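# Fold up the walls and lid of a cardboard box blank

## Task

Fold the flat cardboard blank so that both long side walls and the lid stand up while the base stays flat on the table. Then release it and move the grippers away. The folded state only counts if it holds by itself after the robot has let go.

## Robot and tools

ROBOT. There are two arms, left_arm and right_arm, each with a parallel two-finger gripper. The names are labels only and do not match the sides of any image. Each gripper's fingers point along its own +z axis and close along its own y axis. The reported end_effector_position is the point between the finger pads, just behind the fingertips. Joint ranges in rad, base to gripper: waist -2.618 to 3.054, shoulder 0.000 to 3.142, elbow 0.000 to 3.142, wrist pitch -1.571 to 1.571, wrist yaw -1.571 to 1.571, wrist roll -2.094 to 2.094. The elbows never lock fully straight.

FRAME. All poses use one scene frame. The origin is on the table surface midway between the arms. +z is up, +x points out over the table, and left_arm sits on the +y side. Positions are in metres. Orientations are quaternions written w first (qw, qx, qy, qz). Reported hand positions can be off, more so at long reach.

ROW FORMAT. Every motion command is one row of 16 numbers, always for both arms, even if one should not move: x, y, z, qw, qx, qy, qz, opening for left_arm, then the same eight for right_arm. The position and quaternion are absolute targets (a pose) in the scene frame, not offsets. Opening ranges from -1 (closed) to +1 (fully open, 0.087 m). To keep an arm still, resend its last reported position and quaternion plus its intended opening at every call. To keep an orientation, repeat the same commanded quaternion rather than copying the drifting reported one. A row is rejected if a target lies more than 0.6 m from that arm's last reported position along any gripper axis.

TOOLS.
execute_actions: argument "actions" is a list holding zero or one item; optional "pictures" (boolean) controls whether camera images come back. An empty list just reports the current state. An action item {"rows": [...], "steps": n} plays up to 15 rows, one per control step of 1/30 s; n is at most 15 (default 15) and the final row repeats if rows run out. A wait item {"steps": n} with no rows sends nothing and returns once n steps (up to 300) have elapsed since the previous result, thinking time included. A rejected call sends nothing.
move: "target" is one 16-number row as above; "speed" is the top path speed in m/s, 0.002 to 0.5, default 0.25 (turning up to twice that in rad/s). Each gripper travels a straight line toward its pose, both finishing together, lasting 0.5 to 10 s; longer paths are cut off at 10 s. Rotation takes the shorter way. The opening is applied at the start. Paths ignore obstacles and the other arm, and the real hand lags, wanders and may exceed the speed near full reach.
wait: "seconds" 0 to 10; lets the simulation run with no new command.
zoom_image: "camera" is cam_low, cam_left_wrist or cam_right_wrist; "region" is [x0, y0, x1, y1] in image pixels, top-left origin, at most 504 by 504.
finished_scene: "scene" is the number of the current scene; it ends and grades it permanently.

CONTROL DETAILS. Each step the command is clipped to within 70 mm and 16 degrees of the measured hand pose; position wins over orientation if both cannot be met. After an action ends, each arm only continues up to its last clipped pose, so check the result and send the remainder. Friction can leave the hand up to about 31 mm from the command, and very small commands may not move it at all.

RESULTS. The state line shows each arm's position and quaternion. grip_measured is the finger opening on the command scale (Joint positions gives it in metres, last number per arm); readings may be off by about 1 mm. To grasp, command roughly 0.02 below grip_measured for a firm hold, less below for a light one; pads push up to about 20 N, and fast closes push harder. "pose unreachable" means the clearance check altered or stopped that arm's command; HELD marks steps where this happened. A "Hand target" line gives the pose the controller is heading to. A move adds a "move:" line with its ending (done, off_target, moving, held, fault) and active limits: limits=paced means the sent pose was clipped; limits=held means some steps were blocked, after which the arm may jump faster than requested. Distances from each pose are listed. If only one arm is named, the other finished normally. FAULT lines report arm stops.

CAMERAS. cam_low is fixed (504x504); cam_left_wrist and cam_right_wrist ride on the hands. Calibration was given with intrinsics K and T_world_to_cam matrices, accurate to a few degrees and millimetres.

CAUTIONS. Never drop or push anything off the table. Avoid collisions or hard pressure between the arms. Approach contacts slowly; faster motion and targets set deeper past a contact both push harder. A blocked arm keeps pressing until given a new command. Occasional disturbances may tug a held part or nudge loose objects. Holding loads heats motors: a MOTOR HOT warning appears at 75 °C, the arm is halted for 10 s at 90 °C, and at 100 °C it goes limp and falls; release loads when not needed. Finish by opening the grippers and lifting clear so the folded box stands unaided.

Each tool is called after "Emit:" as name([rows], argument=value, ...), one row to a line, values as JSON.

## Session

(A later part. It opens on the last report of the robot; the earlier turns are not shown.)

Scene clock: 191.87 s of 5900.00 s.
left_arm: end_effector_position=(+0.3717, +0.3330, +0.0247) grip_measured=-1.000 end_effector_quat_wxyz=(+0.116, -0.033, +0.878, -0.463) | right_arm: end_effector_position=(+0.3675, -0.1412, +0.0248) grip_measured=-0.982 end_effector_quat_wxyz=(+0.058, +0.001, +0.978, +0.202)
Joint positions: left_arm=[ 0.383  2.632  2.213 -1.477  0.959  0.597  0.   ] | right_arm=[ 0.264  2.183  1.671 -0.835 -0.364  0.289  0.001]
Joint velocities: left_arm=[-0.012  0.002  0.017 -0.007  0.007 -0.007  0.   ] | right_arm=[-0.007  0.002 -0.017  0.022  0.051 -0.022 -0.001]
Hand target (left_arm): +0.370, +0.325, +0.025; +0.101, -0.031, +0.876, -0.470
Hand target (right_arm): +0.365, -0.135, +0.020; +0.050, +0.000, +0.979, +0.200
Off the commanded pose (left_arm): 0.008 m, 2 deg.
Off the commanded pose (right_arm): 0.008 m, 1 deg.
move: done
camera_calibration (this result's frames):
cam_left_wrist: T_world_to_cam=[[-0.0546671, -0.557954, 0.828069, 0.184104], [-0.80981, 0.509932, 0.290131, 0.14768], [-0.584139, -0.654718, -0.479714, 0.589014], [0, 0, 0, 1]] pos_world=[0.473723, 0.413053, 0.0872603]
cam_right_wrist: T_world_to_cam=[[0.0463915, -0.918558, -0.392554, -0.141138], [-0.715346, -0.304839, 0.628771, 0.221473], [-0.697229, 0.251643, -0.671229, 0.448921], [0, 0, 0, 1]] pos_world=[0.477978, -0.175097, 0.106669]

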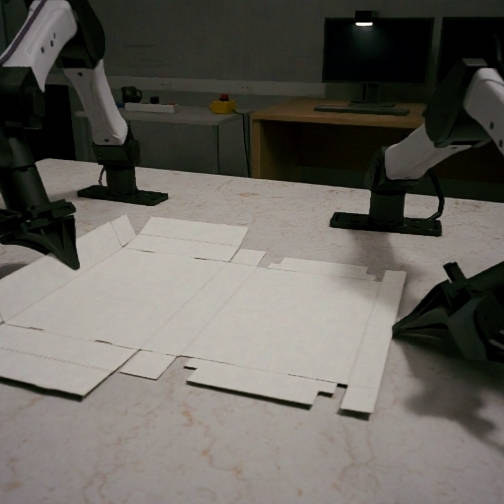

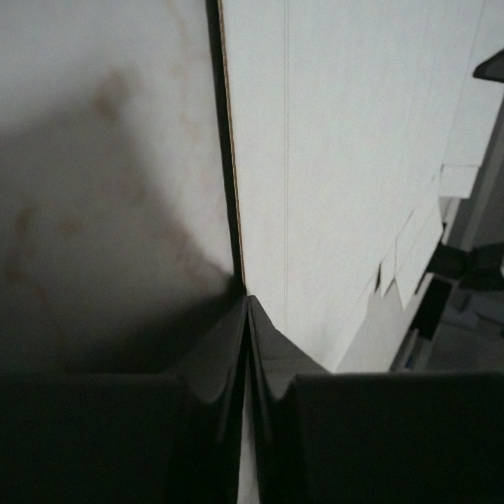

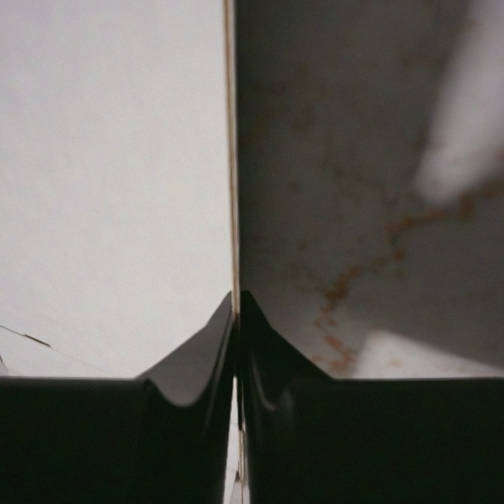

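Missed; not deep enough. Reopen and push deeper.

Emit:
move(target=[0.37,0.35,0.035,0.1,-0.03,0.875,-0.47,-0.3,0.365,-0.135,0.02,0.05,0,0.98,0.2,-1], speed=0.06)

Emit:
move(target=[0.37,0.28,0.005,0.1,-0.03,0.875,-0.47,-0.3,0.365,-0.135,0.02,0.05,0,0.98,0.2,-1], speed=0.04)

Scene clock: 199.80 s of 5900.00 s.
left_arm: end_effector_position=(+0.3707, +0.3463, +0.0342) grip_measured=-0.300 end_effector_quat_wxyz=(+0.117, -0.039, +0.878, -0.462) | right_arm: end_effector_position=(+0.3673, -0.1406, +0.0251) grip_measured=-0.982 end_effector_quat_wxyz=(+0.058, +0.001, +0.977, +0.204)
Joint positions: left_arm=[ 0.409  2.659  2.303 -1.56   0.952  0.619  0.031] | right_arm=[ 0.264  2.183  1.671 -0.835 -0.368  0.289  0.001]
Joint velocities: left_arm=[ 0.017 -0.007 -0.002  0.007 -0.051 -0.007  0.001] | right_arm=[-0.007 -0.012 -0.017  0.022 -0.022  0.007 -0.   ]
Hand target (left_arm): +0.370, +0.350, +0.035; +0.116, -0.039, +0.879, -0.460
Hand target (right_arm): +0.365, -0.135, +0.020; +0.050, +0.000, +0.979, +0.200
Off the commanded pose (left_arm): 0.004 m, 2 deg.
Off the commanded pose (right_arm): 0.008 m, 1 deg.
joint sent to its limit (left arm) — the command would take joint 4 (wrist pitch) past its lower limit, so that joint was sent only as far as its limit.
After step 90, 4.13 s passed at rest.
move: done
camera_calibration (this result's frames):
cam_left_wrist: T_world_to_cam=[[-0.0453222, -0.559831, 0.827366, 0.180795], [-0.814765, 0.499932, 0.293643, 0.142533], [-0.578017, -0.660801, -0.478789, 0.601454], [0, 0, 0, 1]] pos_world=[0.471976, 0.427399, 0.0965319]
cam_right_wrist: T_world_to_cam=[[0.0468097, -0.917096, -0.395908, -0.140355], [-0.714517, -0.307711, 0.628314, 0.220629], [-0.69805, 0.253472, -0.669685, 0.449336], [0, 0, 0, 1]] pos_world=[0.477872, -0.174723, 0.106721]

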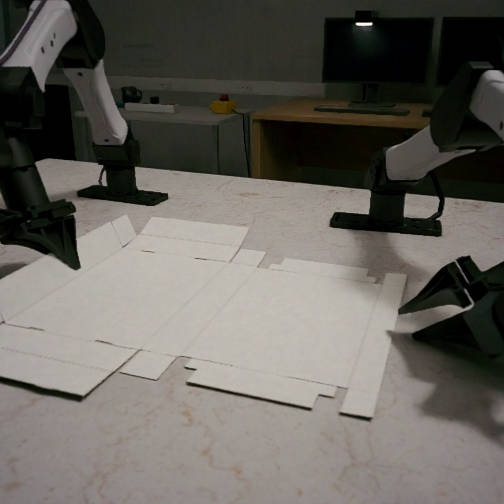

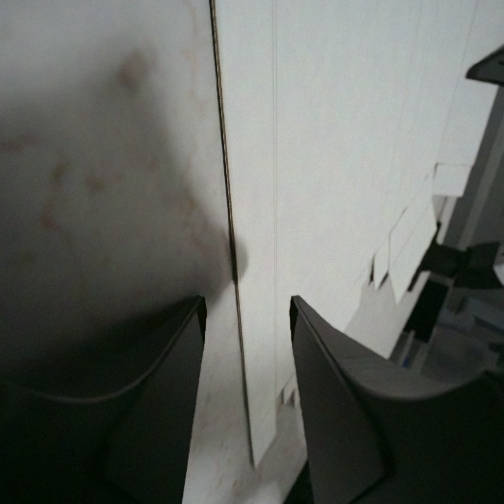

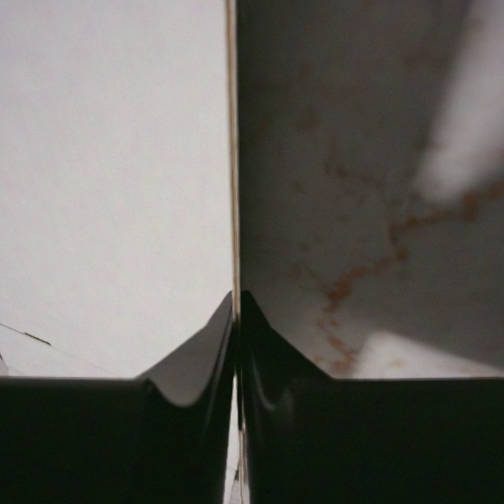

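Scene clock: 201.83 s of 5900.00 s.
left_arm: end_effector_position=(+0.3685, +0.3206, +0.0311) grip_measured=-0.300 end_effector_quat_wxyz=(+0.131, -0.052, +0.879, -0.455) | right_arm: end_effector_position=(+0.3675, -0.1419, +0.0245) grip_measured=-0.982 end_effector_quat_wxyz=(+0.058, +0.001, +0.978, +0.200)
Joint positions: left_arm=[ 0.369  2.494  1.993 -1.288  0.97   0.484  0.031] | right_arm=[ 0.264  2.183  1.671 -0.836 -0.36   0.289  0.001]
Joint velocities: left_arm=[ 0.007 -0.007 -0.027 -0.066  0.007 -0.037  0.002] | right_arm=[-0.007  0.012  0.002  0.007 -0.007  0.066  0.   ]
Hand target (left_arm): +0.366, +0.282, +0.007; +0.098, -0.030, +0.876, -0.472
Hand target (right_arm): +0.365, -0.135, +0.020; +0.050, +0.000, +0.979, +0.200
Off the commanded pose (left_arm): 0.048 m, 5 deg.
Off the commanded pose (right_arm): 0.009 m, 1 deg.
move: off_target (left_arm)
camera_calibration (this result's frames):
cam_left_wrist: T_world_to_cam=[[-0.0337735, -0.570433, 0.82065, 0.168304], [-0.837036, 0.464816, 0.288645, 0.174125], [-0.546104, -0.677165, -0.493171, 0.575623], [0, 0, 0, 1]] pos_world=[0.465783, 0.404862, 0.0955015]
cam_right_wrist: T_world_to_cam=[[0.0456388, -0.920224, -0.388722, -0.141938], [-0.71579, -0.30156, 0.629846, 0.222102], [-0.696823, 0.249498, -0.67245, 0.448499], [0, 0, 0, 1]] pos_world=[0.47798, -0.175538, 0.106528]

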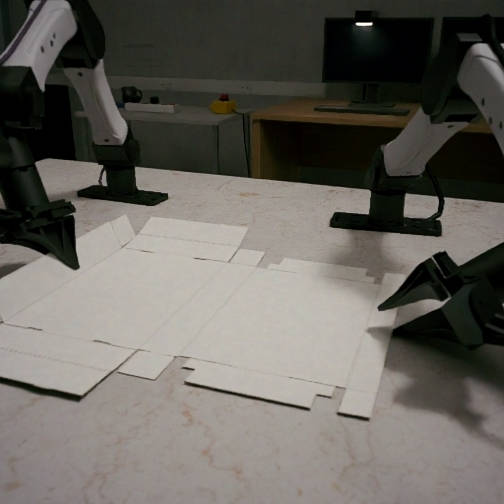

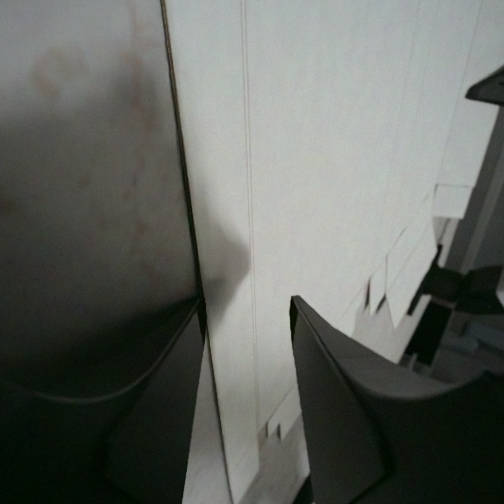

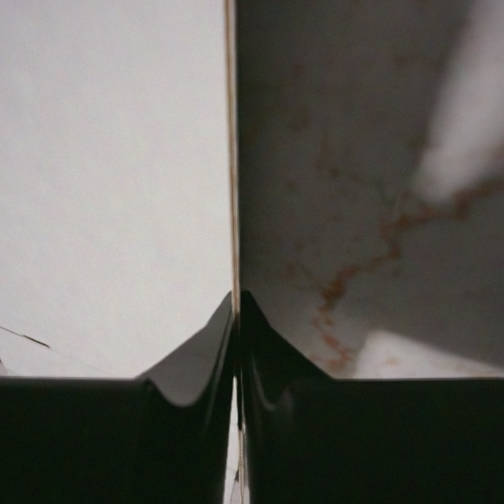

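Emit:
move(target=[0.37,0.28,0.015,0.05,0,0.83,-0.56,-0.3,0.365,-0.135,0.02,0.05,0,0.98,0.2,-1], speed=0.05)

Scene clock: 208.37 s of 5900.00 s.
left_arm: end_effector_position=(+0.3693, +0.3207, +0.0327) grip_measured=-0.300 end_effector_quat_wxyz=(+0.117, -0.023, +0.859, -0.499) | right_arm: end_effector_position=(+0.3673, -0.1430, +0.0240) grip_measured=-0.982 end_effector_quat_wxyz=(+0.058, +0.002, +0.979, +0.197)
Joint positions: left_arm=[ 0.375  2.657  2.238 -1.562  1.026  0.674  0.031] | right_arm=[ 0.264  2.183  1.671 -0.838 -0.354  0.289  0.001]
Joint velocities: left_arm=[ 0.002  0.007 -0.002 -0.007  0.051 -0.037  0.   ] | right_arm=[-0.032  0.002 -0.002 -0.022  0.007 -0.051 -0.   ]
Hand target (left_arm): +0.368, +0.282, +0.016; +0.077, -0.022, +0.839, -0.538
Hand target (right_arm): +0.365, -0.135, +0.020; +0.050, +0.000, +0.979, +0.200
Off the commanded pose (left_arm): 0.044 m, 11 deg.
Off the commanded pose (right_arm): 0.009 m, 1 deg.
joint sent to its limit (left arm) — the command would take joint 4 (wrist pitch) past its lower limit, so that joint was sent only as far as its limit.
After step 90, 0.27 s passed at rest.
move: off_target (left_arm)
camera_calibration (this result's frames):
cam_left_wrist: T_world_to_cam=[[-0.0829372, -0.490344, 0.867574, 0.157952], [-0.801896, 0.549718, 0.234036, 0.135869], [-0.591679, -0.676294, -0.438797, 0.591749], [0, 0, 0, 1]] pos_world=[0.472179, 0.402958, 0.0908245]
cam_right_wrist: T_world_to_cam=[[0.0443437, -0.922764, -0.382805, -0.143145], [-0.715462, -0.296768, 0.63249, 0.222368], [-0.697243, 0.245836, -0.673362, 0.447911], [0, 0, 0, 1]] pos_world=[0.477746, -0.17621, 0.106165]

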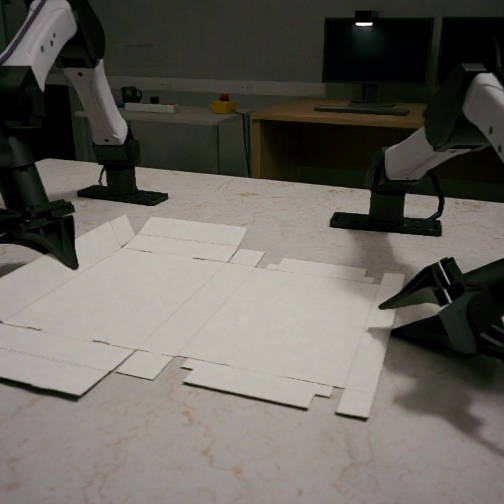

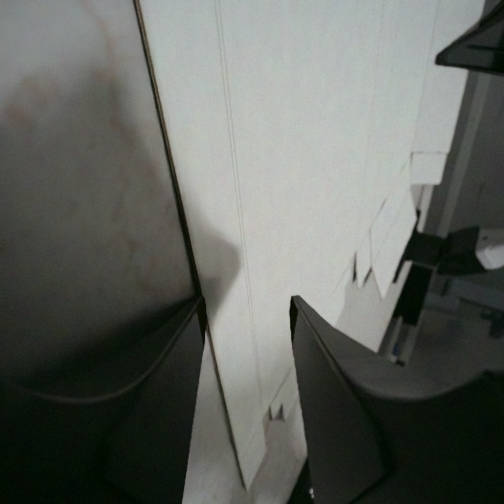

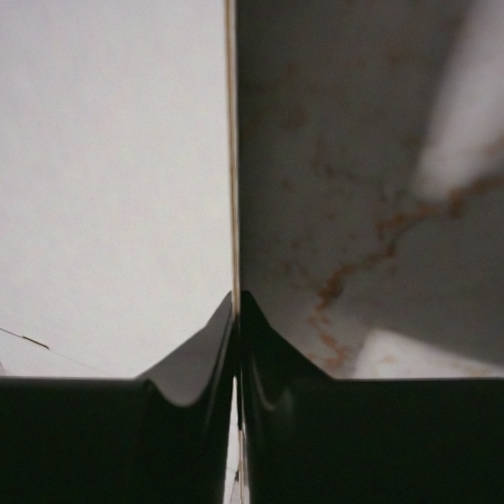

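Pull the blank 8 cm −y for better wrist range, then retry with the pose that worked.

Emit:
move(target=[0.36,0.31,0.04,0,0,0.87,-0.5,0,0.365,-0.215,0.025,0.05,0,0.98,0.2,-1], speed=0.06)

Emit:
move(target=[0.36,0.30,0.005,0,0,0.87,-0.5,0,0.365,-0.215,0.02,0.05,0,0.98,0.2,-1], speed=0.05)

Emit:
move(target=[0.36,0.22,0.005,0,0,0.87,-0.5,0,0.365,-0.215,0.02,0.05,0,0.98,0.2,-1], speed=0.04)

Scene clock: 217.27 s of 5900.00 s.
left_arm: end_effector_position=(+0.3628, +0.3118, +0.0380) grip_measured=-0.001 end_effector_quat_wxyz=(+0.069, -0.042, +0.874, -0.479) | right_arm: end_effector_position=(+0.3738, -0.2031, +0.0242) grip_measured=-0.982 end_effector_quat_wxyz=(+0.059, -0.002, +0.975, +0.217)
Joint positions: left_arm=[ 0.346  2.634  2.238 -1.581  0.955  0.581  0.044] | right_arm=[ 0.109  2.182  1.662 -0.883 -0.423  0.123  0.001]
Joint velocities: left_arm=[ 0.002 -0.017  0.007 -0.007 -0.007 -0.007 -0.   ] | right_arm=[-0.007 -0.022 -0.017 -0.007  0.081  0.037  0.001]
Hand target (left_arm): +0.360, +0.310, +0.040; +0.059, -0.035, +0.882, -0.466
Hand target (right_arm): +0.364, -0.214, +0.025; +0.050, +0.000, +0.979, +0.200
Off the commanded pose (left_arm): 0.004 m, 10 deg.
Off the commanded pose (right_arm): 0.015 m, 2 deg.
joint sent to its limit (left arm) — the command would take joint 4 (wrist pitch) past its lower limit, so that joint was sent only as far as its limit.
After step 90, 3.60 s passed at rest.
move: off_target (left_arm, right_arm)
camera_calibration (this result's frames):
cam_left_wrist: T_world_to_cam=[[0.00294411, -0.525593, 0.850731, 0.12894], [-0.766126, 0.545571, 0.339712, 0.118565], [-0.642684, -0.652767, -0.401064, 0.593846], [0, 0, 0, 1]] pos_world=[0.472111, 0.390728, 0.088199]
cam_right_wrist: T_world_to_cam=[[0.0540739, -0.906654, -0.418395, -0.198304], [-0.714831, -0.32771, 0.617756, 0.202901], [-0.697204, 0.265677, -0.665825, 0.4712], [0, 0, 0, 1]] pos_world=[0.484285, -0.238488, 0.105424]

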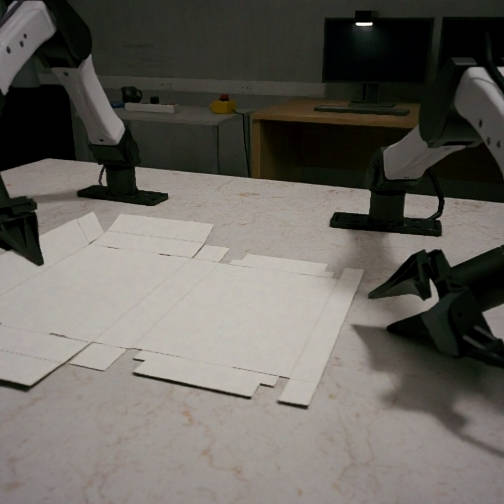

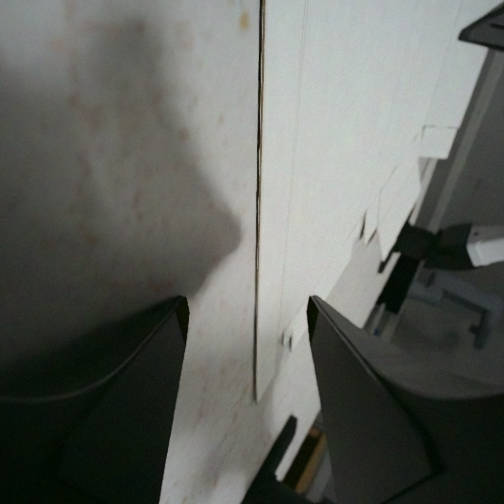

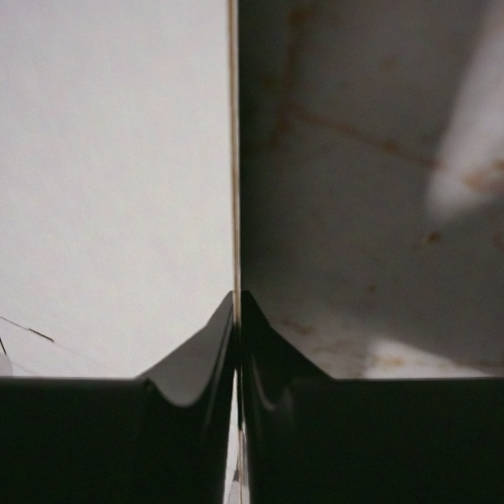

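Scene clock: 219.17 s of 5900.00 s.
left_arm: end_effector_position=(+0.3635, +0.3114, +0.0365) grip_measured=-0.001 end_effector_quat_wxyz=(+0.066, -0.048, +0.872, -0.482) | right_arm: end_effector_position=(+0.3737, -0.2027, +0.0244) grip_measured=-0.982 end_effector_quat_wxyz=(+0.059, -0.003, +0.974, +0.218)
Joint positions: left_arm=[ 0.346  2.643  2.243 -1.581  0.958  0.57   0.044] | right_arm=[ 0.109  2.182  1.662 -0.883 -0.426  0.121  0.001]
Joint velocities: left_arm=[-0.007  0.007 -0.007 -0.037  0.051 -0.037  0.   ] | right_arm=[-0.017 -0.017 -0.002  0.081 -0.037 -0.007 -0.001]
Hand target (left_arm): +0.359, +0.300, +0.006; +0.037, -0.023, +0.877, -0.479
Hand target (right_arm): +0.365, -0.214, +0.020; +0.049, -0.000, +0.979, +0.200
Off the commanded pose (left_arm): 0.034 m, 10 deg.
Off the commanded pose (right_arm): 0.016 m, 2 deg.
joint sent to its limit (left arm) — the command would take joint 4 (wrist pitch) past its lower limit, so that joint was sent only as far as its limit.
move: off_target (left_arm, right_arm)
camera_calibration (this result's frames):
cam_left_wrist: T_world_to_cam=[[0.0155531, -0.520075, 0.853979, 0.123587], [-0.766467, 0.542267, 0.344201, 0.120831], [-0.642095, -0.6599, -0.390186, 0.595076], [0, 0, 0, 1]] pos_world=[0.472786, 0.391442, 0.0850589]
cam_right_wrist: T_world_to_cam=[[0.0559324, -0.905366, -0.420933, -0.198206], [-0.714442, -0.330796, 0.61656, 0.202113], [-0.697455, 0.266247, -0.665334, 0.471366], [0, 0, 0, 1]] pos_world=[0.484241, -0.238091, 0.105569]

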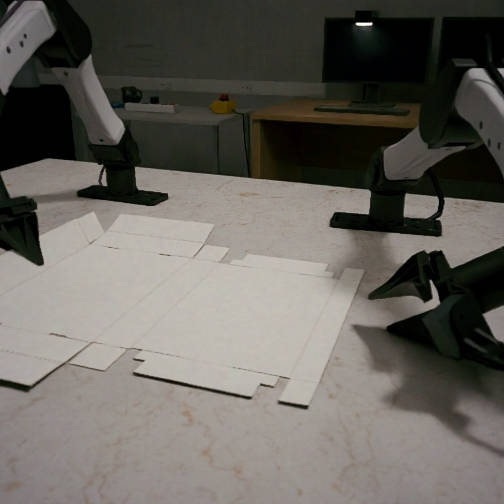

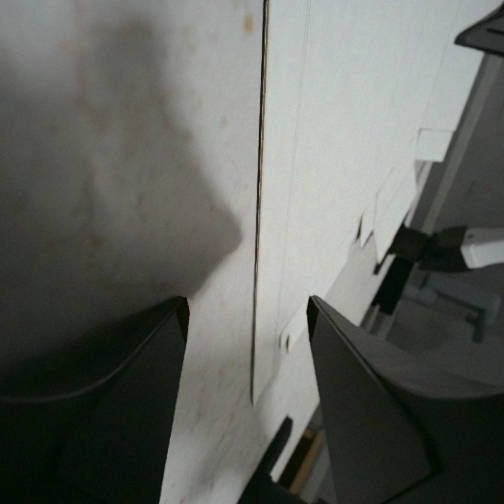

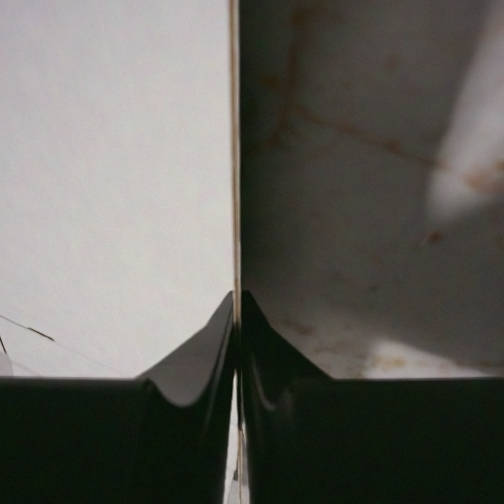

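Scene clock: 221.87 s of 5900.00 s.
left_arm: end_effector_position=(+0.3602, +0.2473, +0.0362) grip_measured=-0.001 end_effector_quat_wxyz=(+0.014, -0.032, +0.862, -0.507) | right_arm: end_effector_position=(+0.3746, -0.2133, +0.0244) grip_measured=-0.982 end_effector_quat_wxyz=(+0.063, -0.003, +0.977, +0.203)
Joint positions: left_arm=[ 0.213  2.616  2.145 -1.542  1.002  0.502  0.044] | right_arm=[ 0.096  2.176  1.662 -0.891 -0.397  0.105  0.001]
Joint velocities: left_arm=[-0.002 -0.007 -0.012  0.022 -0.007  0.022  0.002] | right_arm=[ 0.002 -0.022  0.012 -0.022  0.007  0.11  -0.001]
Hand target (left_arm): +0.357, +0.221, +0.007; -0.003, +0.002, +0.865, -0.501
Hand target (right_arm): +0.365, -0.215, +0.020; +0.050, -0.000, +0.979, +0.200
Off the commanded pose (left_arm): 0.041 m, 4 deg.
Off the commanded pose (right_arm): 0.011 m, 2 deg.
move: off_target (left_arm, right_arm)
camera_calibration (this result's frames):
cam_left_wrist: T_world_to_cam=[[0.0380801, -0.472911, 0.880287, 0.0698357], [-0.693904, 0.621384, 0.363839, 0.106767], [-0.71906, -0.62469, -0.304492, 0.566412], [0, 0, 0, 1]] pos_world=[0.478712, 0.320514, 0.0721465]
cam_right_wrist: T_world_to_cam=[[0.0554851, -0.917991, -0.392701, -0.211131], [-0.720004, -0.309276, 0.621243, 0.205762], [-0.691748, 0.248277, -0.678117, 0.469158], [0, 0, 0, 1]] pos_world=[0.484404, -0.24666, 0.107404]

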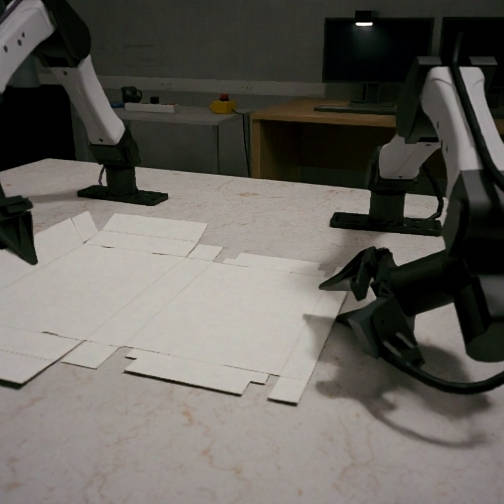

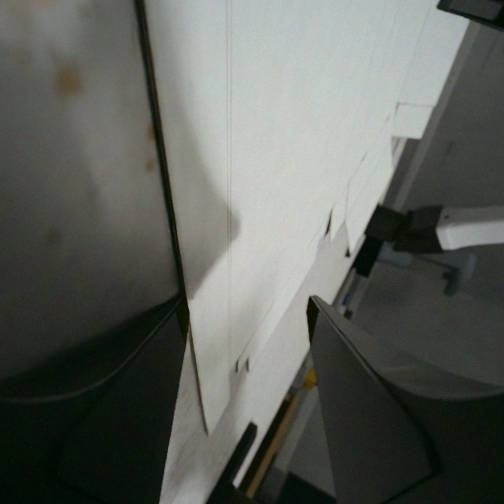

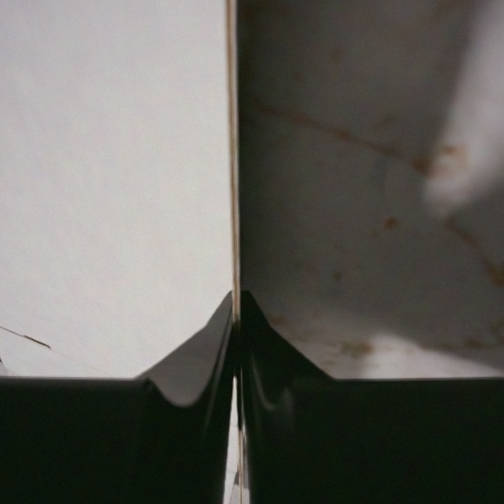

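Starting to lift. Continue.

Emit:
move(target=[0.36,0.195,0.015,0,0,0.85,-0.53,0,0.365,-0.205,0.02,0.05,0,0.98,0.2,-1], speed=0.04)

Scene clock: 226.03 s of 5900.00 s.
left_arm: end_effector_position=(+0.3599, +0.2372, +0.0366) grip_measured=+0.000 end_effector_quat_wxyz=(+0.019, -0.027, +0.857, -0.514) | right_arm: end_effector_position=(+0.3744, -0.2215, +0.0244) grip_measured=-0.982 end_effector_quat_wxyz=(+0.065, -0.001, +0.982, +0.179)
Joint positions: left_arm=[ 0.195  2.593  2.095 -1.5    1.026  0.495  0.044] | right_arm=[ 0.096  2.168  1.662 -0.9   -0.347  0.105  0.001]
Joint velocities: left_arm=[ 0.012  0.012 -0.007 -0.066  0.037  0.007 -0.001] | right_arm=[ 0.007 -0.012 -0.007  0.051 -0.007 -0.051 -0.   ]
Hand target (left_arm): +0.356, +0.197, +0.017; -0.003, +0.001, +0.848, -0.530
Hand target (right_arm): +0.365, -0.205, +0.020; +0.049, +0.000, +0.979, +0.199
Off the commanded pose (left_arm): 0.047 m, 4 deg.
Off the commanded pose (right_arm): 0.019 m, 3 deg.
move: off_target (left_arm, right_arm)
camera_calibration (this result's frames):
cam_left_wrist: T_world_to_cam=[[0.0229998, -0.458741, 0.888272, 0.0664985], [-0.696872, 0.629717, 0.343257, 0.112537], [-0.716826, -0.626907, -0.305201, 0.559797], [0, 0, 0, 1]] pos_world=[0.478171, 0.31058, 0.0731528]
cam_right_wrist: T_world_to_cam=[[0.0491523, -0.936609, -0.34691, -0.221473], [-0.724551, -0.272503, 0.633062, 0.212716], [-0.687466, 0.220238, -0.692016, 0.463554], [0, 0, 0, 1]] pos_world=[0.483687, -0.25156, 0.109293]

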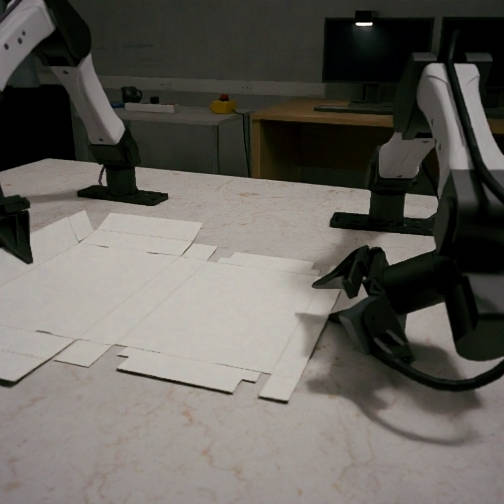

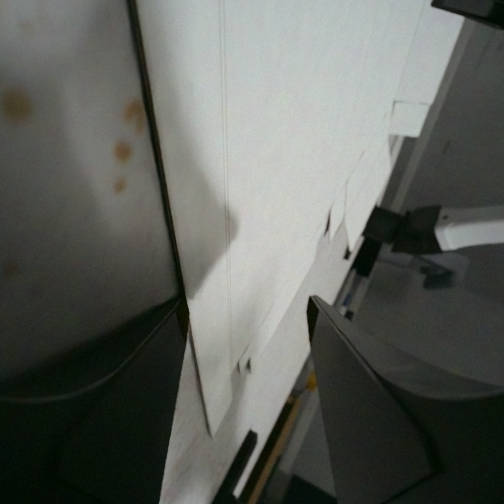

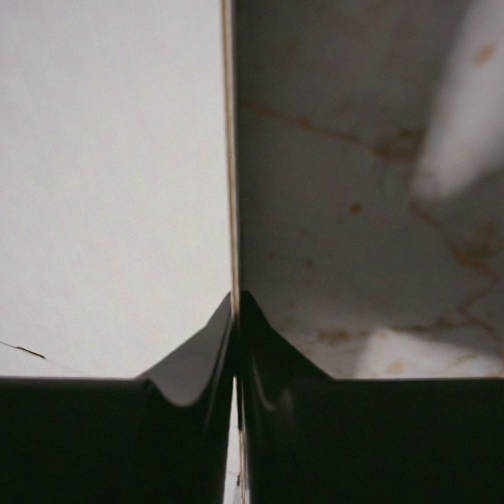

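Emit:
execute_actions(actions=[])

Scene clock: 249.63 s of 5900.00 s.
left_arm: end_effector_position=(+0.3599, +0.2371, +0.0366) grip_measured=+0.000 end_effector_quat_wxyz=(+0.019, -0.027, +0.857, -0.514) | right_arm: end_effector_position=(+0.3743, -0.2216, +0.0243) grip_measured=-0.982 end_effector_quat_wxyz=(+0.065, -0.001, +0.982, +0.178)
Joint positions: left_arm=[ 0.195  2.593  2.095 -1.499  1.027  0.494  0.044] | right_arm=[ 0.096  2.168  1.662 -0.9   -0.346  0.105  0.001]
Joint velocities: left_arm=[-0.002 -0.002 -0.007 -0.007  0.007 -0.022 -0.   ] | right_arm=[ 0.007 -0.017 -0.007 -0.022 -0.022  0.007 -0.   ]
Hand target (left_arm): +0.356, +0.197, +0.017; -0.003, +0.001, +0.848, -0.530
Hand target (right_arm): +0.365, -0.205, +0.020; +0.049, +0.000, +0.979, +0.199
Off the commanded pose (left_arm): 0.047 m, 4 deg.
Off the commanded pose (right_arm): 0.020 m, 3 deg.
Steps of this call (steps 1 to 90: nothing new was sent; then 20.60 s passed at rest). Readings (end_effector_position):
1: left_arm (+0.3599, +0.2372, +0.0366) | right_arm (+0.3744, -0.2215, +0.0244)
2: left_arm (+0.3599, +0.2372, +0.0365) | right_arm (+0.3744, -0.2215, +0.0244)
4: left_arm (+0.3599, +0.2371, +0.0366) | right_arm (+0.3744, -0.2216, +0.0243)
8: left_arm (+0.3599, +0.2371, +0.0366) | right_arm (+0.3743, -0.2216, +0.0243)
90: the state above
camera_calibration (this result's frames):
cam_left_wrist: T_world_to_cam=[[0.0240958, -0.458073, 0.888588, 0.0658484], [-0.697139, 0.629372, 0.34335, 0.112786], [-0.716531, -0.627742, -0.304175, 0.559839], [0, 0, 0, 1]] pos_world=[0.478183, 0.310613, 0.0730517]
cam_right_wrist: T_world_to_cam=[[0.0489237, -0.936886, -0.346195, -0.221601], [-0.724382, -0.271919, 0.633507, 0.212712], [-0.687661, 0.219784, -0.691966, 0.46347], [0, 0, 0, 1]] pos_world=[0.483637, -0.251638, 0.109234]

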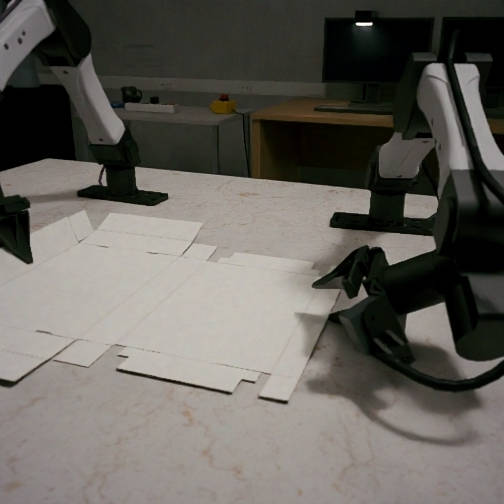

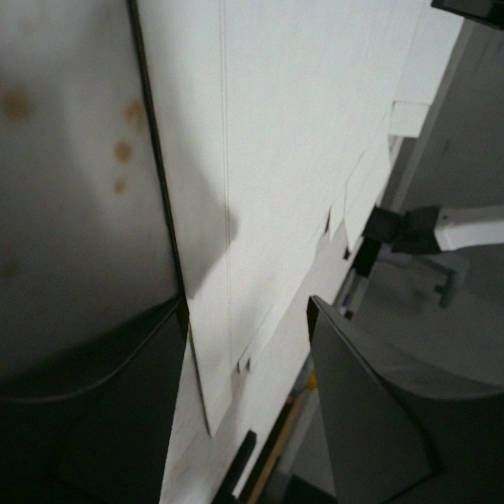

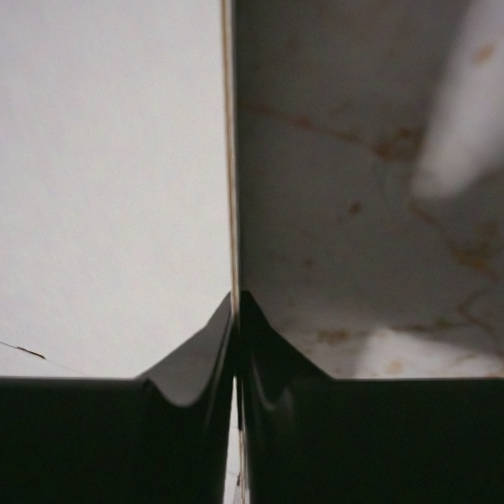

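Emit:
move(target=[0.36,0.21,0.055,0,0,0.87,-0.5,0,0.365,-0.205,0.02,0.05,0,0.98,0.2,-1], speed=0.03)

Scene clock: 256.87 s of 5900.00 s.
left_arm: end_effector_position=(+0.3589, +0.2356, +0.0375) grip_measured=+0.000 end_effector_quat_wxyz=(+0.011, -0.007, +0.877, -0.480) | right_arm: end_effector_position=(+0.3743, -0.2220, +0.0244) grip_measured=-0.982 end_effector_quat_wxyz=(+0.065, -0.001, +0.982, +0.178)
Joint positions: left_arm=[ 0.171  2.568  2.107 -1.49   0.952  0.473  0.044] | right_arm=[ 0.094  2.168  1.662 -0.901 -0.347  0.104  0.001]
Joint velocities: left_arm=[-0.012  0.017 -0.007  0.037 -0.022  0.051  0.001] | right_arm=[ 0.002 -0.012 -0.002  0.007 -0.095 -0.022 -0.   ]
Hand target (left_arm): +0.359, +0.211, +0.054; -0.000, -0.000, +0.867, -0.498
Hand target (right_arm): +0.365, -0.206, +0.020; +0.049, +0.000, +0.979, +0.199
Off the commanded pose (left_arm): 0.031 m, 3 deg.
Off the commanded pose (right_arm): 0.020 m, 3 deg.
After step 90, 2.70 s passed at rest.
move: off_target (left_arm, right_arm)
camera_calibration (this result's frames):
cam_left_wrist: T_world_to_cam=[[-0.00221492, -0.527025, 0.849847, 0.091569], [-0.671898, 0.630218, 0.389073, 0.101734], [-0.74064, -0.570149, -0.355503, 0.555409], [0, 0, 0, 1]] pos_world=[0.479916, 0.30081, 0.0800478]
cam_right_wrist: T_world_to_cam=[[0.0493282, -0.936684, -0.346685, -0.222066], [-0.724335, -0.27254, 0.633294, 0.212436], [-0.687682, 0.219876, -0.691916, 0.463605], [0, 0, 0, 1]] pos_world=[0.483641, -0.252044, 0.109255]

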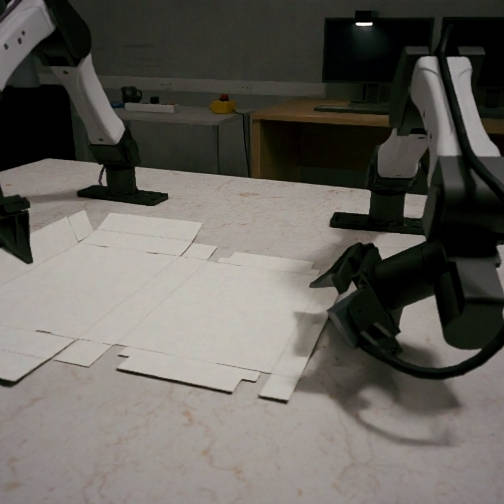

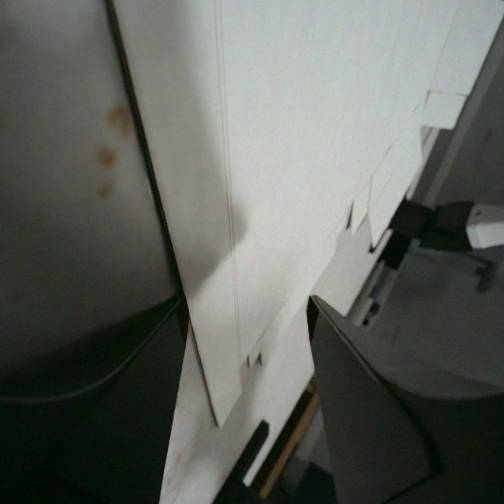

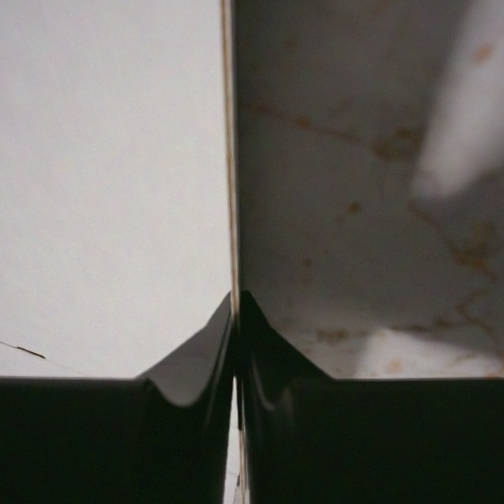

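Edge seems slightly lifted (shadow). Push more, horizontally.

Emit:
move(target=[0.36,0.17,0.035,0,0,0.87,-0.5,0,0.365,-0.19,0.02,0.05,0,0.98,0.2,-1], speed=0.03)

Scene clock: 262.37 s of 5900.00 s.
left_arm: end_effector_position=(+0.3597, +0.2263, +0.0361) grip_measured=+0.000 end_effector_quat_wxyz=(+0.016, -0.012, +0.894, -0.447) | right_arm: end_effector_position=(+0.3738, -0.2264, +0.0243) grip_measured=-0.982 end_effector_quat_wxyz=(+0.067, +0.000, +0.986, +0.154)
Joint positions: left_arm=[ 0.137  2.486  2.003 -1.355  0.899  0.359  0.044] | right_arm=[ 0.104  2.161  1.662 -0.907 -0.296  0.11   0.001]
Joint velocities: left_arm=[ 0.017 -0.007 -0.037  0.022 -0.051 -0.081  0.001] | right_arm=[-0.012 -0.007 -0.002  0.007  0.007 -0.095 -0.   ]
Hand target (left_arm): +0.355, +0.175, +0.036; -0.008, +0.001, +0.867, -0.498
Hand target (right_arm): +0.364, -0.192, +0.021; +0.047, -0.001, +0.979, +0.198
Off the commanded pose (left_arm): 0.056 m, 7 deg.
Off the commanded pose (right_arm): 0.038 m, 6 deg.
After step 90, 0.07 s passed at rest.
move: off_target (left_arm, right_arm)
camera_calibration (this result's frames):
cam_left_wrist: T_world_to_cam=[[0.00479877, -0.589467, 0.807778, 0.100988], [-0.681541, 0.589189, 0.434003, 0.119851], [-0.731765, -0.552616, -0.398918, 0.544633], [0, 0, 0, 1]] pos_world=[0.479741, 0.289887, 0.0836723]
cam_right_wrist: T_world_to_cam=[[0.0450072, -0.952772, -0.300333, -0.229349], [-0.72764, -0.237255, 0.643622, 0.219871], [-0.684481, 0.189567, -0.703953, 0.456416], [0, 0, 0, 1]] pos_world=[0.482717, -0.252873, 0.110901]

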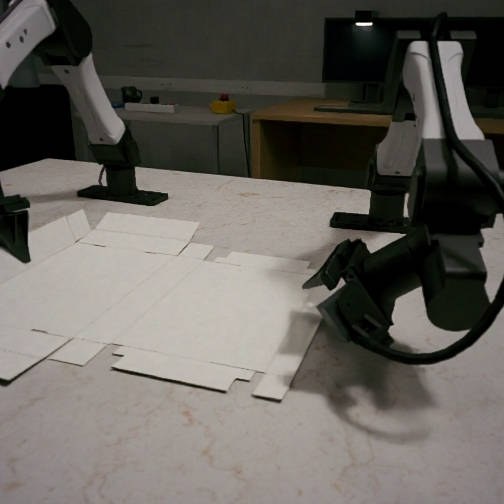

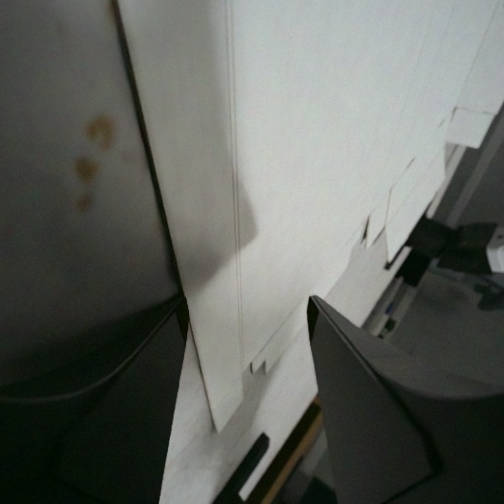

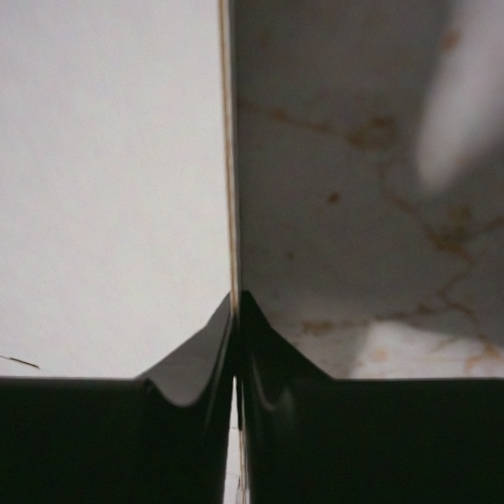

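Flap shading changed—it's rising. Raise while pushing.

Emit:
move(target=[0.36,0.17,0.075,0,0,0.87,-0.5,0,0.365,-0.19,0.02,0.05,0,0.98,0.2,-1], speed=0.02)

Scene clock: 269.10 s of 5900.00 s.
left_arm: end_effector_position=(+0.3585, +0.2223, +0.0386) grip_measured=+0.001 end_effector_quat_wxyz=(+0.013, +0.001, +0.903, -0.430) | right_arm: end_effector_position=(+0.3733, -0.2294, +0.0240) grip_measured=-0.982 end_effector_quat_wxyz=(+0.066, -0.000, +0.987, +0.148)
Joint positions: left_arm=[ 0.117  2.468  2.002 -1.354  0.864  0.354  0.044] | right_arm=[ 0.102  2.159  1.662 -0.911 -0.283  0.107  0.001]
Joint velocities: left_arm=[ 0.002  0.012 -0.012  0.066  0.051  0.007 -0.   ] | right_arm=[ 0.007  0.017 -0.002 -0.11   0.066  0.007 -0.   ]
Hand target (left_arm): +0.357, +0.175, +0.074; -0.002, -0.001, +0.869, -0.495
Hand target (right_arm): +0.364, -0.192, +0.021; +0.046, -0.001, +0.979, +0.197
Off the commanded pose (left_arm): 0.064 m, 9 deg.
Off the commanded pose (right_arm): 0.040 m, 6 deg.
After step 90, 0.10 s passed at rest.
move: off_target (left_arm, right_arm)
camera_calibration (this result's frames):
cam_left_wrist: T_world_to_cam=[[-0.0163109, -0.61919, 0.785072, 0.111618], [-0.66909, 0.590225, 0.451612, 0.114903], [-0.743003, -0.517917, -0.423921, 0.539808], [0, 0, 0, 1]] pos_world=[0.47978, 0.28087, 0.0893163]
cam_right_wrist: T_world_to_cam=[[0.0443596, -0.956746, -0.287523, -0.233227], [-0.727129, -0.228282, 0.647434, 0.220774], [-0.685066, 0.180347, -0.705804, 0.454595], [0, 0, 0, 1]] pos_world=[0.482305, -0.254725, 0.11086]

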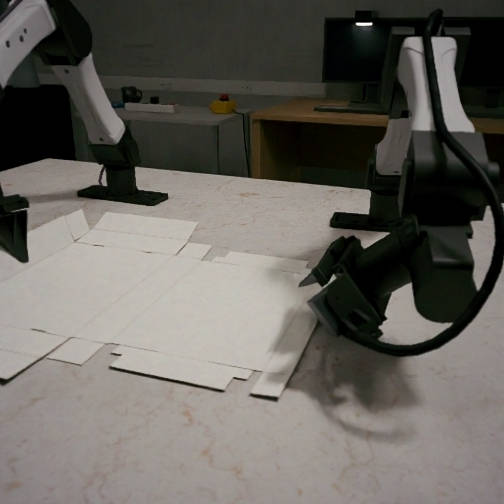

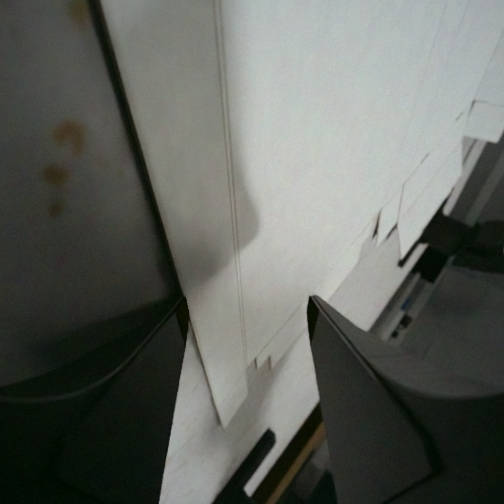

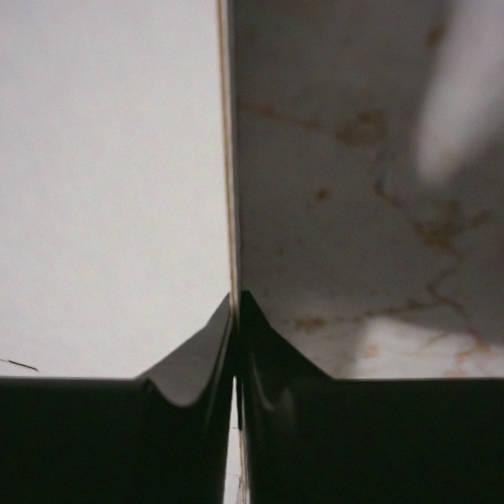

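Emit:
move(target=[0.36,0.19,0.09,0,0,0.87,-0.5,-0.3,0.365,-0.19,0.02,0.05,0,0.98,0.2,-1], speed=0.02)

Scene clock: 278.73 s of 5900.00 s.
left_arm: end_effector_position=(+0.3596, +0.2192, +0.0706) grip_measured=-0.300 end_effector_quat_wxyz=(+0.013, -0.002, +0.890, -0.456) | right_arm: end_effector_position=(+0.3731, -0.2305, +0.0246) grip_measured=-0.982 end_effector_quat_wxyz=(+0.067, +0.000, +0.987, +0.144)
Joint positions: left_arm=[ 0.124  2.468  2.096 -1.484  0.916  0.379  0.031] | right_arm=[ 0.102  2.157  1.662 -0.913 -0.277  0.107  0.001]
Joint velocities: left_arm=[-0.017 -0.017 -0.002 -0.007  0.007 -0.022  0.001] | right_arm=[-0.007  0.012 -0.012  0.037  0.007 -0.022 -0.   ]
Hand target (left_arm): +0.358, +0.192, +0.090; +0.001, -0.002, +0.868, -0.496
Hand target (right_arm): +0.364, -0.192, +0.022; +0.046, -0.001, +0.979, +0.197
Off the commanded pose (left_arm): 0.035 m, 6 deg.
Off the commanded pose (right_arm): 0.042 m, 7 deg.
After step 90, 2.43 s passed at rest.
move: off_target (left_arm, right_arm)
camera_calibration (this result's frames):
cam_left_wrist: T_world_to_cam=[[-0.0100655, -0.573748, 0.81897, 0.0700304], [-0.67041, 0.611546, 0.420193, 0.101019], [-0.741923, -0.544816, -0.390802, 0.555783], [0, 0, 0, 1]] pos_world=[0.480777, 0.281202, 0.117401]
cam_right_wrist: T_world_to_cam=[[0.0431331, -0.958607, -0.281445, -0.234223], [-0.727724, -0.223157, 0.648551, 0.221385], [-0.684512, 0.17684, -0.707227, 0.454064], [0, 0, 0, 1]] pos_world=[0.482023, -0.255421, 0.111626]

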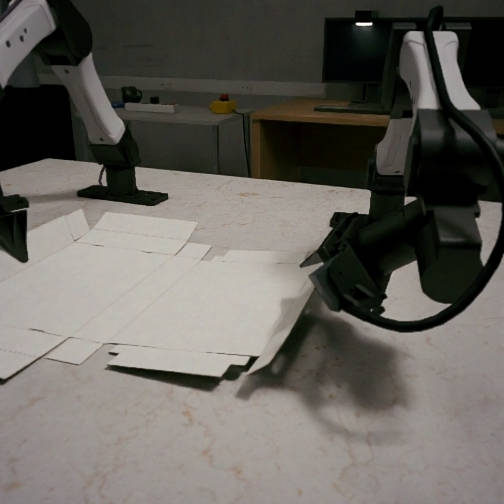

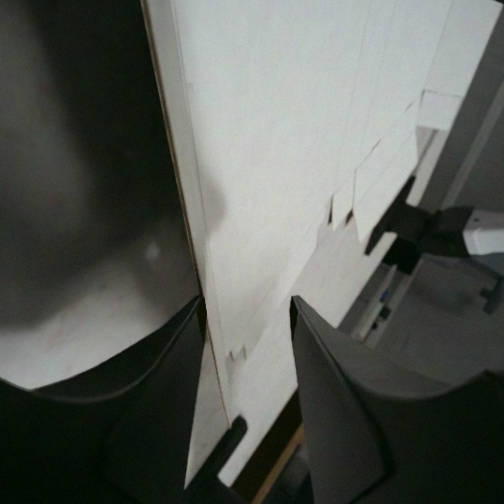

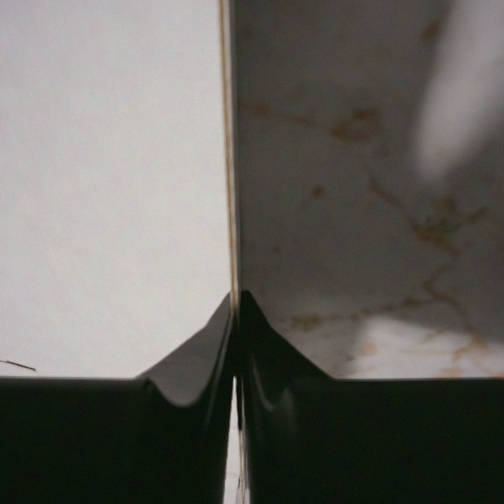

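Emit:
move(target=[0.36,0.16,0.12,0,0,0.87,-0.5,-0.3,0.365,-0.19,0.02,0.05,0,0.98,0.2,-1], speed=0.02)

Scene clock: 286.57 s of 5900.00 s.
left_arm: end_effector_position=(+0.3596, +0.1633, +0.1054) grip_measured=-0.300 end_effector_quat_wxyz=(-0.005, -0.001, +0.868, -0.497) | right_arm: end_effector_position=(+0.3706, -0.1934, +0.0323) grip_measured=-0.982 end_effector_quat_wxyz=(+0.062, -0.004, +0.978, +0.201)
Joint positions: left_arm=[ 0.018  2.422  2.096 -1.488  1.022  0.272  0.031] | right_arm=[ 0.145  2.156  1.662 -0.893 -0.384  0.155  0.001]
Joint velocities: left_arm=[-0.012 -0.007  0.012  0.022  0.051  0.022 -0.001] | right_arm=[ 0.012  0.002 -0.007 -0.022 -0.022 -0.022 -0.   ]
Hand target (left_arm): +0.358, +0.160, +0.120; -0.000, +0.000, +0.867, -0.499
Hand target (right_arm): +0.365, -0.190, +0.020; +0.050, -0.000, +0.979, +0.200
Off the commanded pose (left_arm): 0.015 m, 1 deg.
Off the commanded pose (right_arm): 0.014 m, 2 deg.
After step 90, 0.77 s passed at rest.
move: off_target (left_arm, right_arm)
camera_calibration (this result's frames):
cam_left_wrist: T_world_to_cam=[[0.00469254, -0.494577, 0.869121, -0.0141276], [-0.646217, 0.661775, 0.380075, 0.107893], [-0.763139, -0.563425, -0.316499, 0.541732], [0, 0, 0, 1]] pos_world=[0.483205, 0.226837, 0.142729]
cam_right_wrist: T_world_to_cam=[[0.056969, -0.919471, -0.38901, -0.190508], [-0.71956, -0.30792, 0.622429, 0.204244], [-0.692089, 0.244457, -0.679156, 0.466246], [0, 0, 0, 1]] pos_world=[0.480503, -0.226252, 0.115417]

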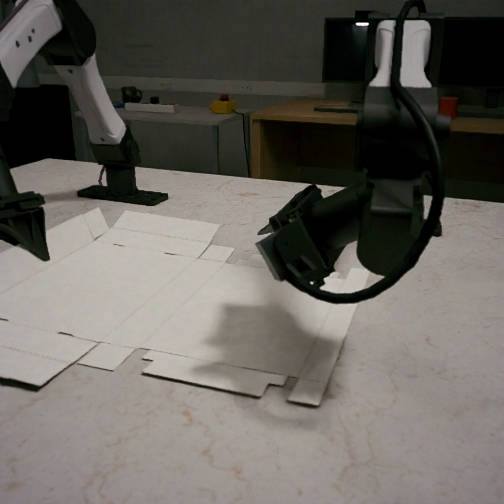

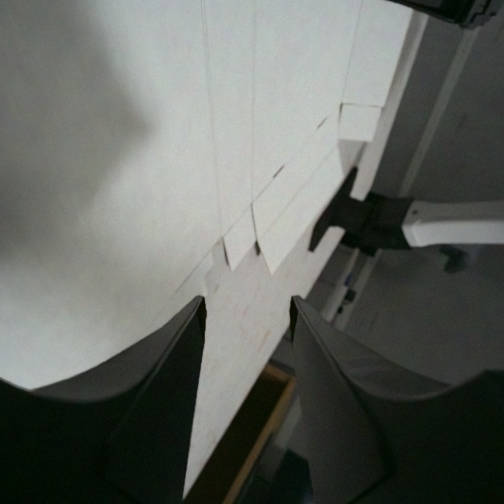

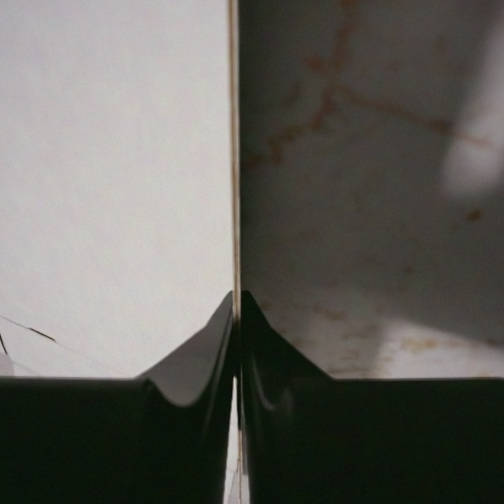

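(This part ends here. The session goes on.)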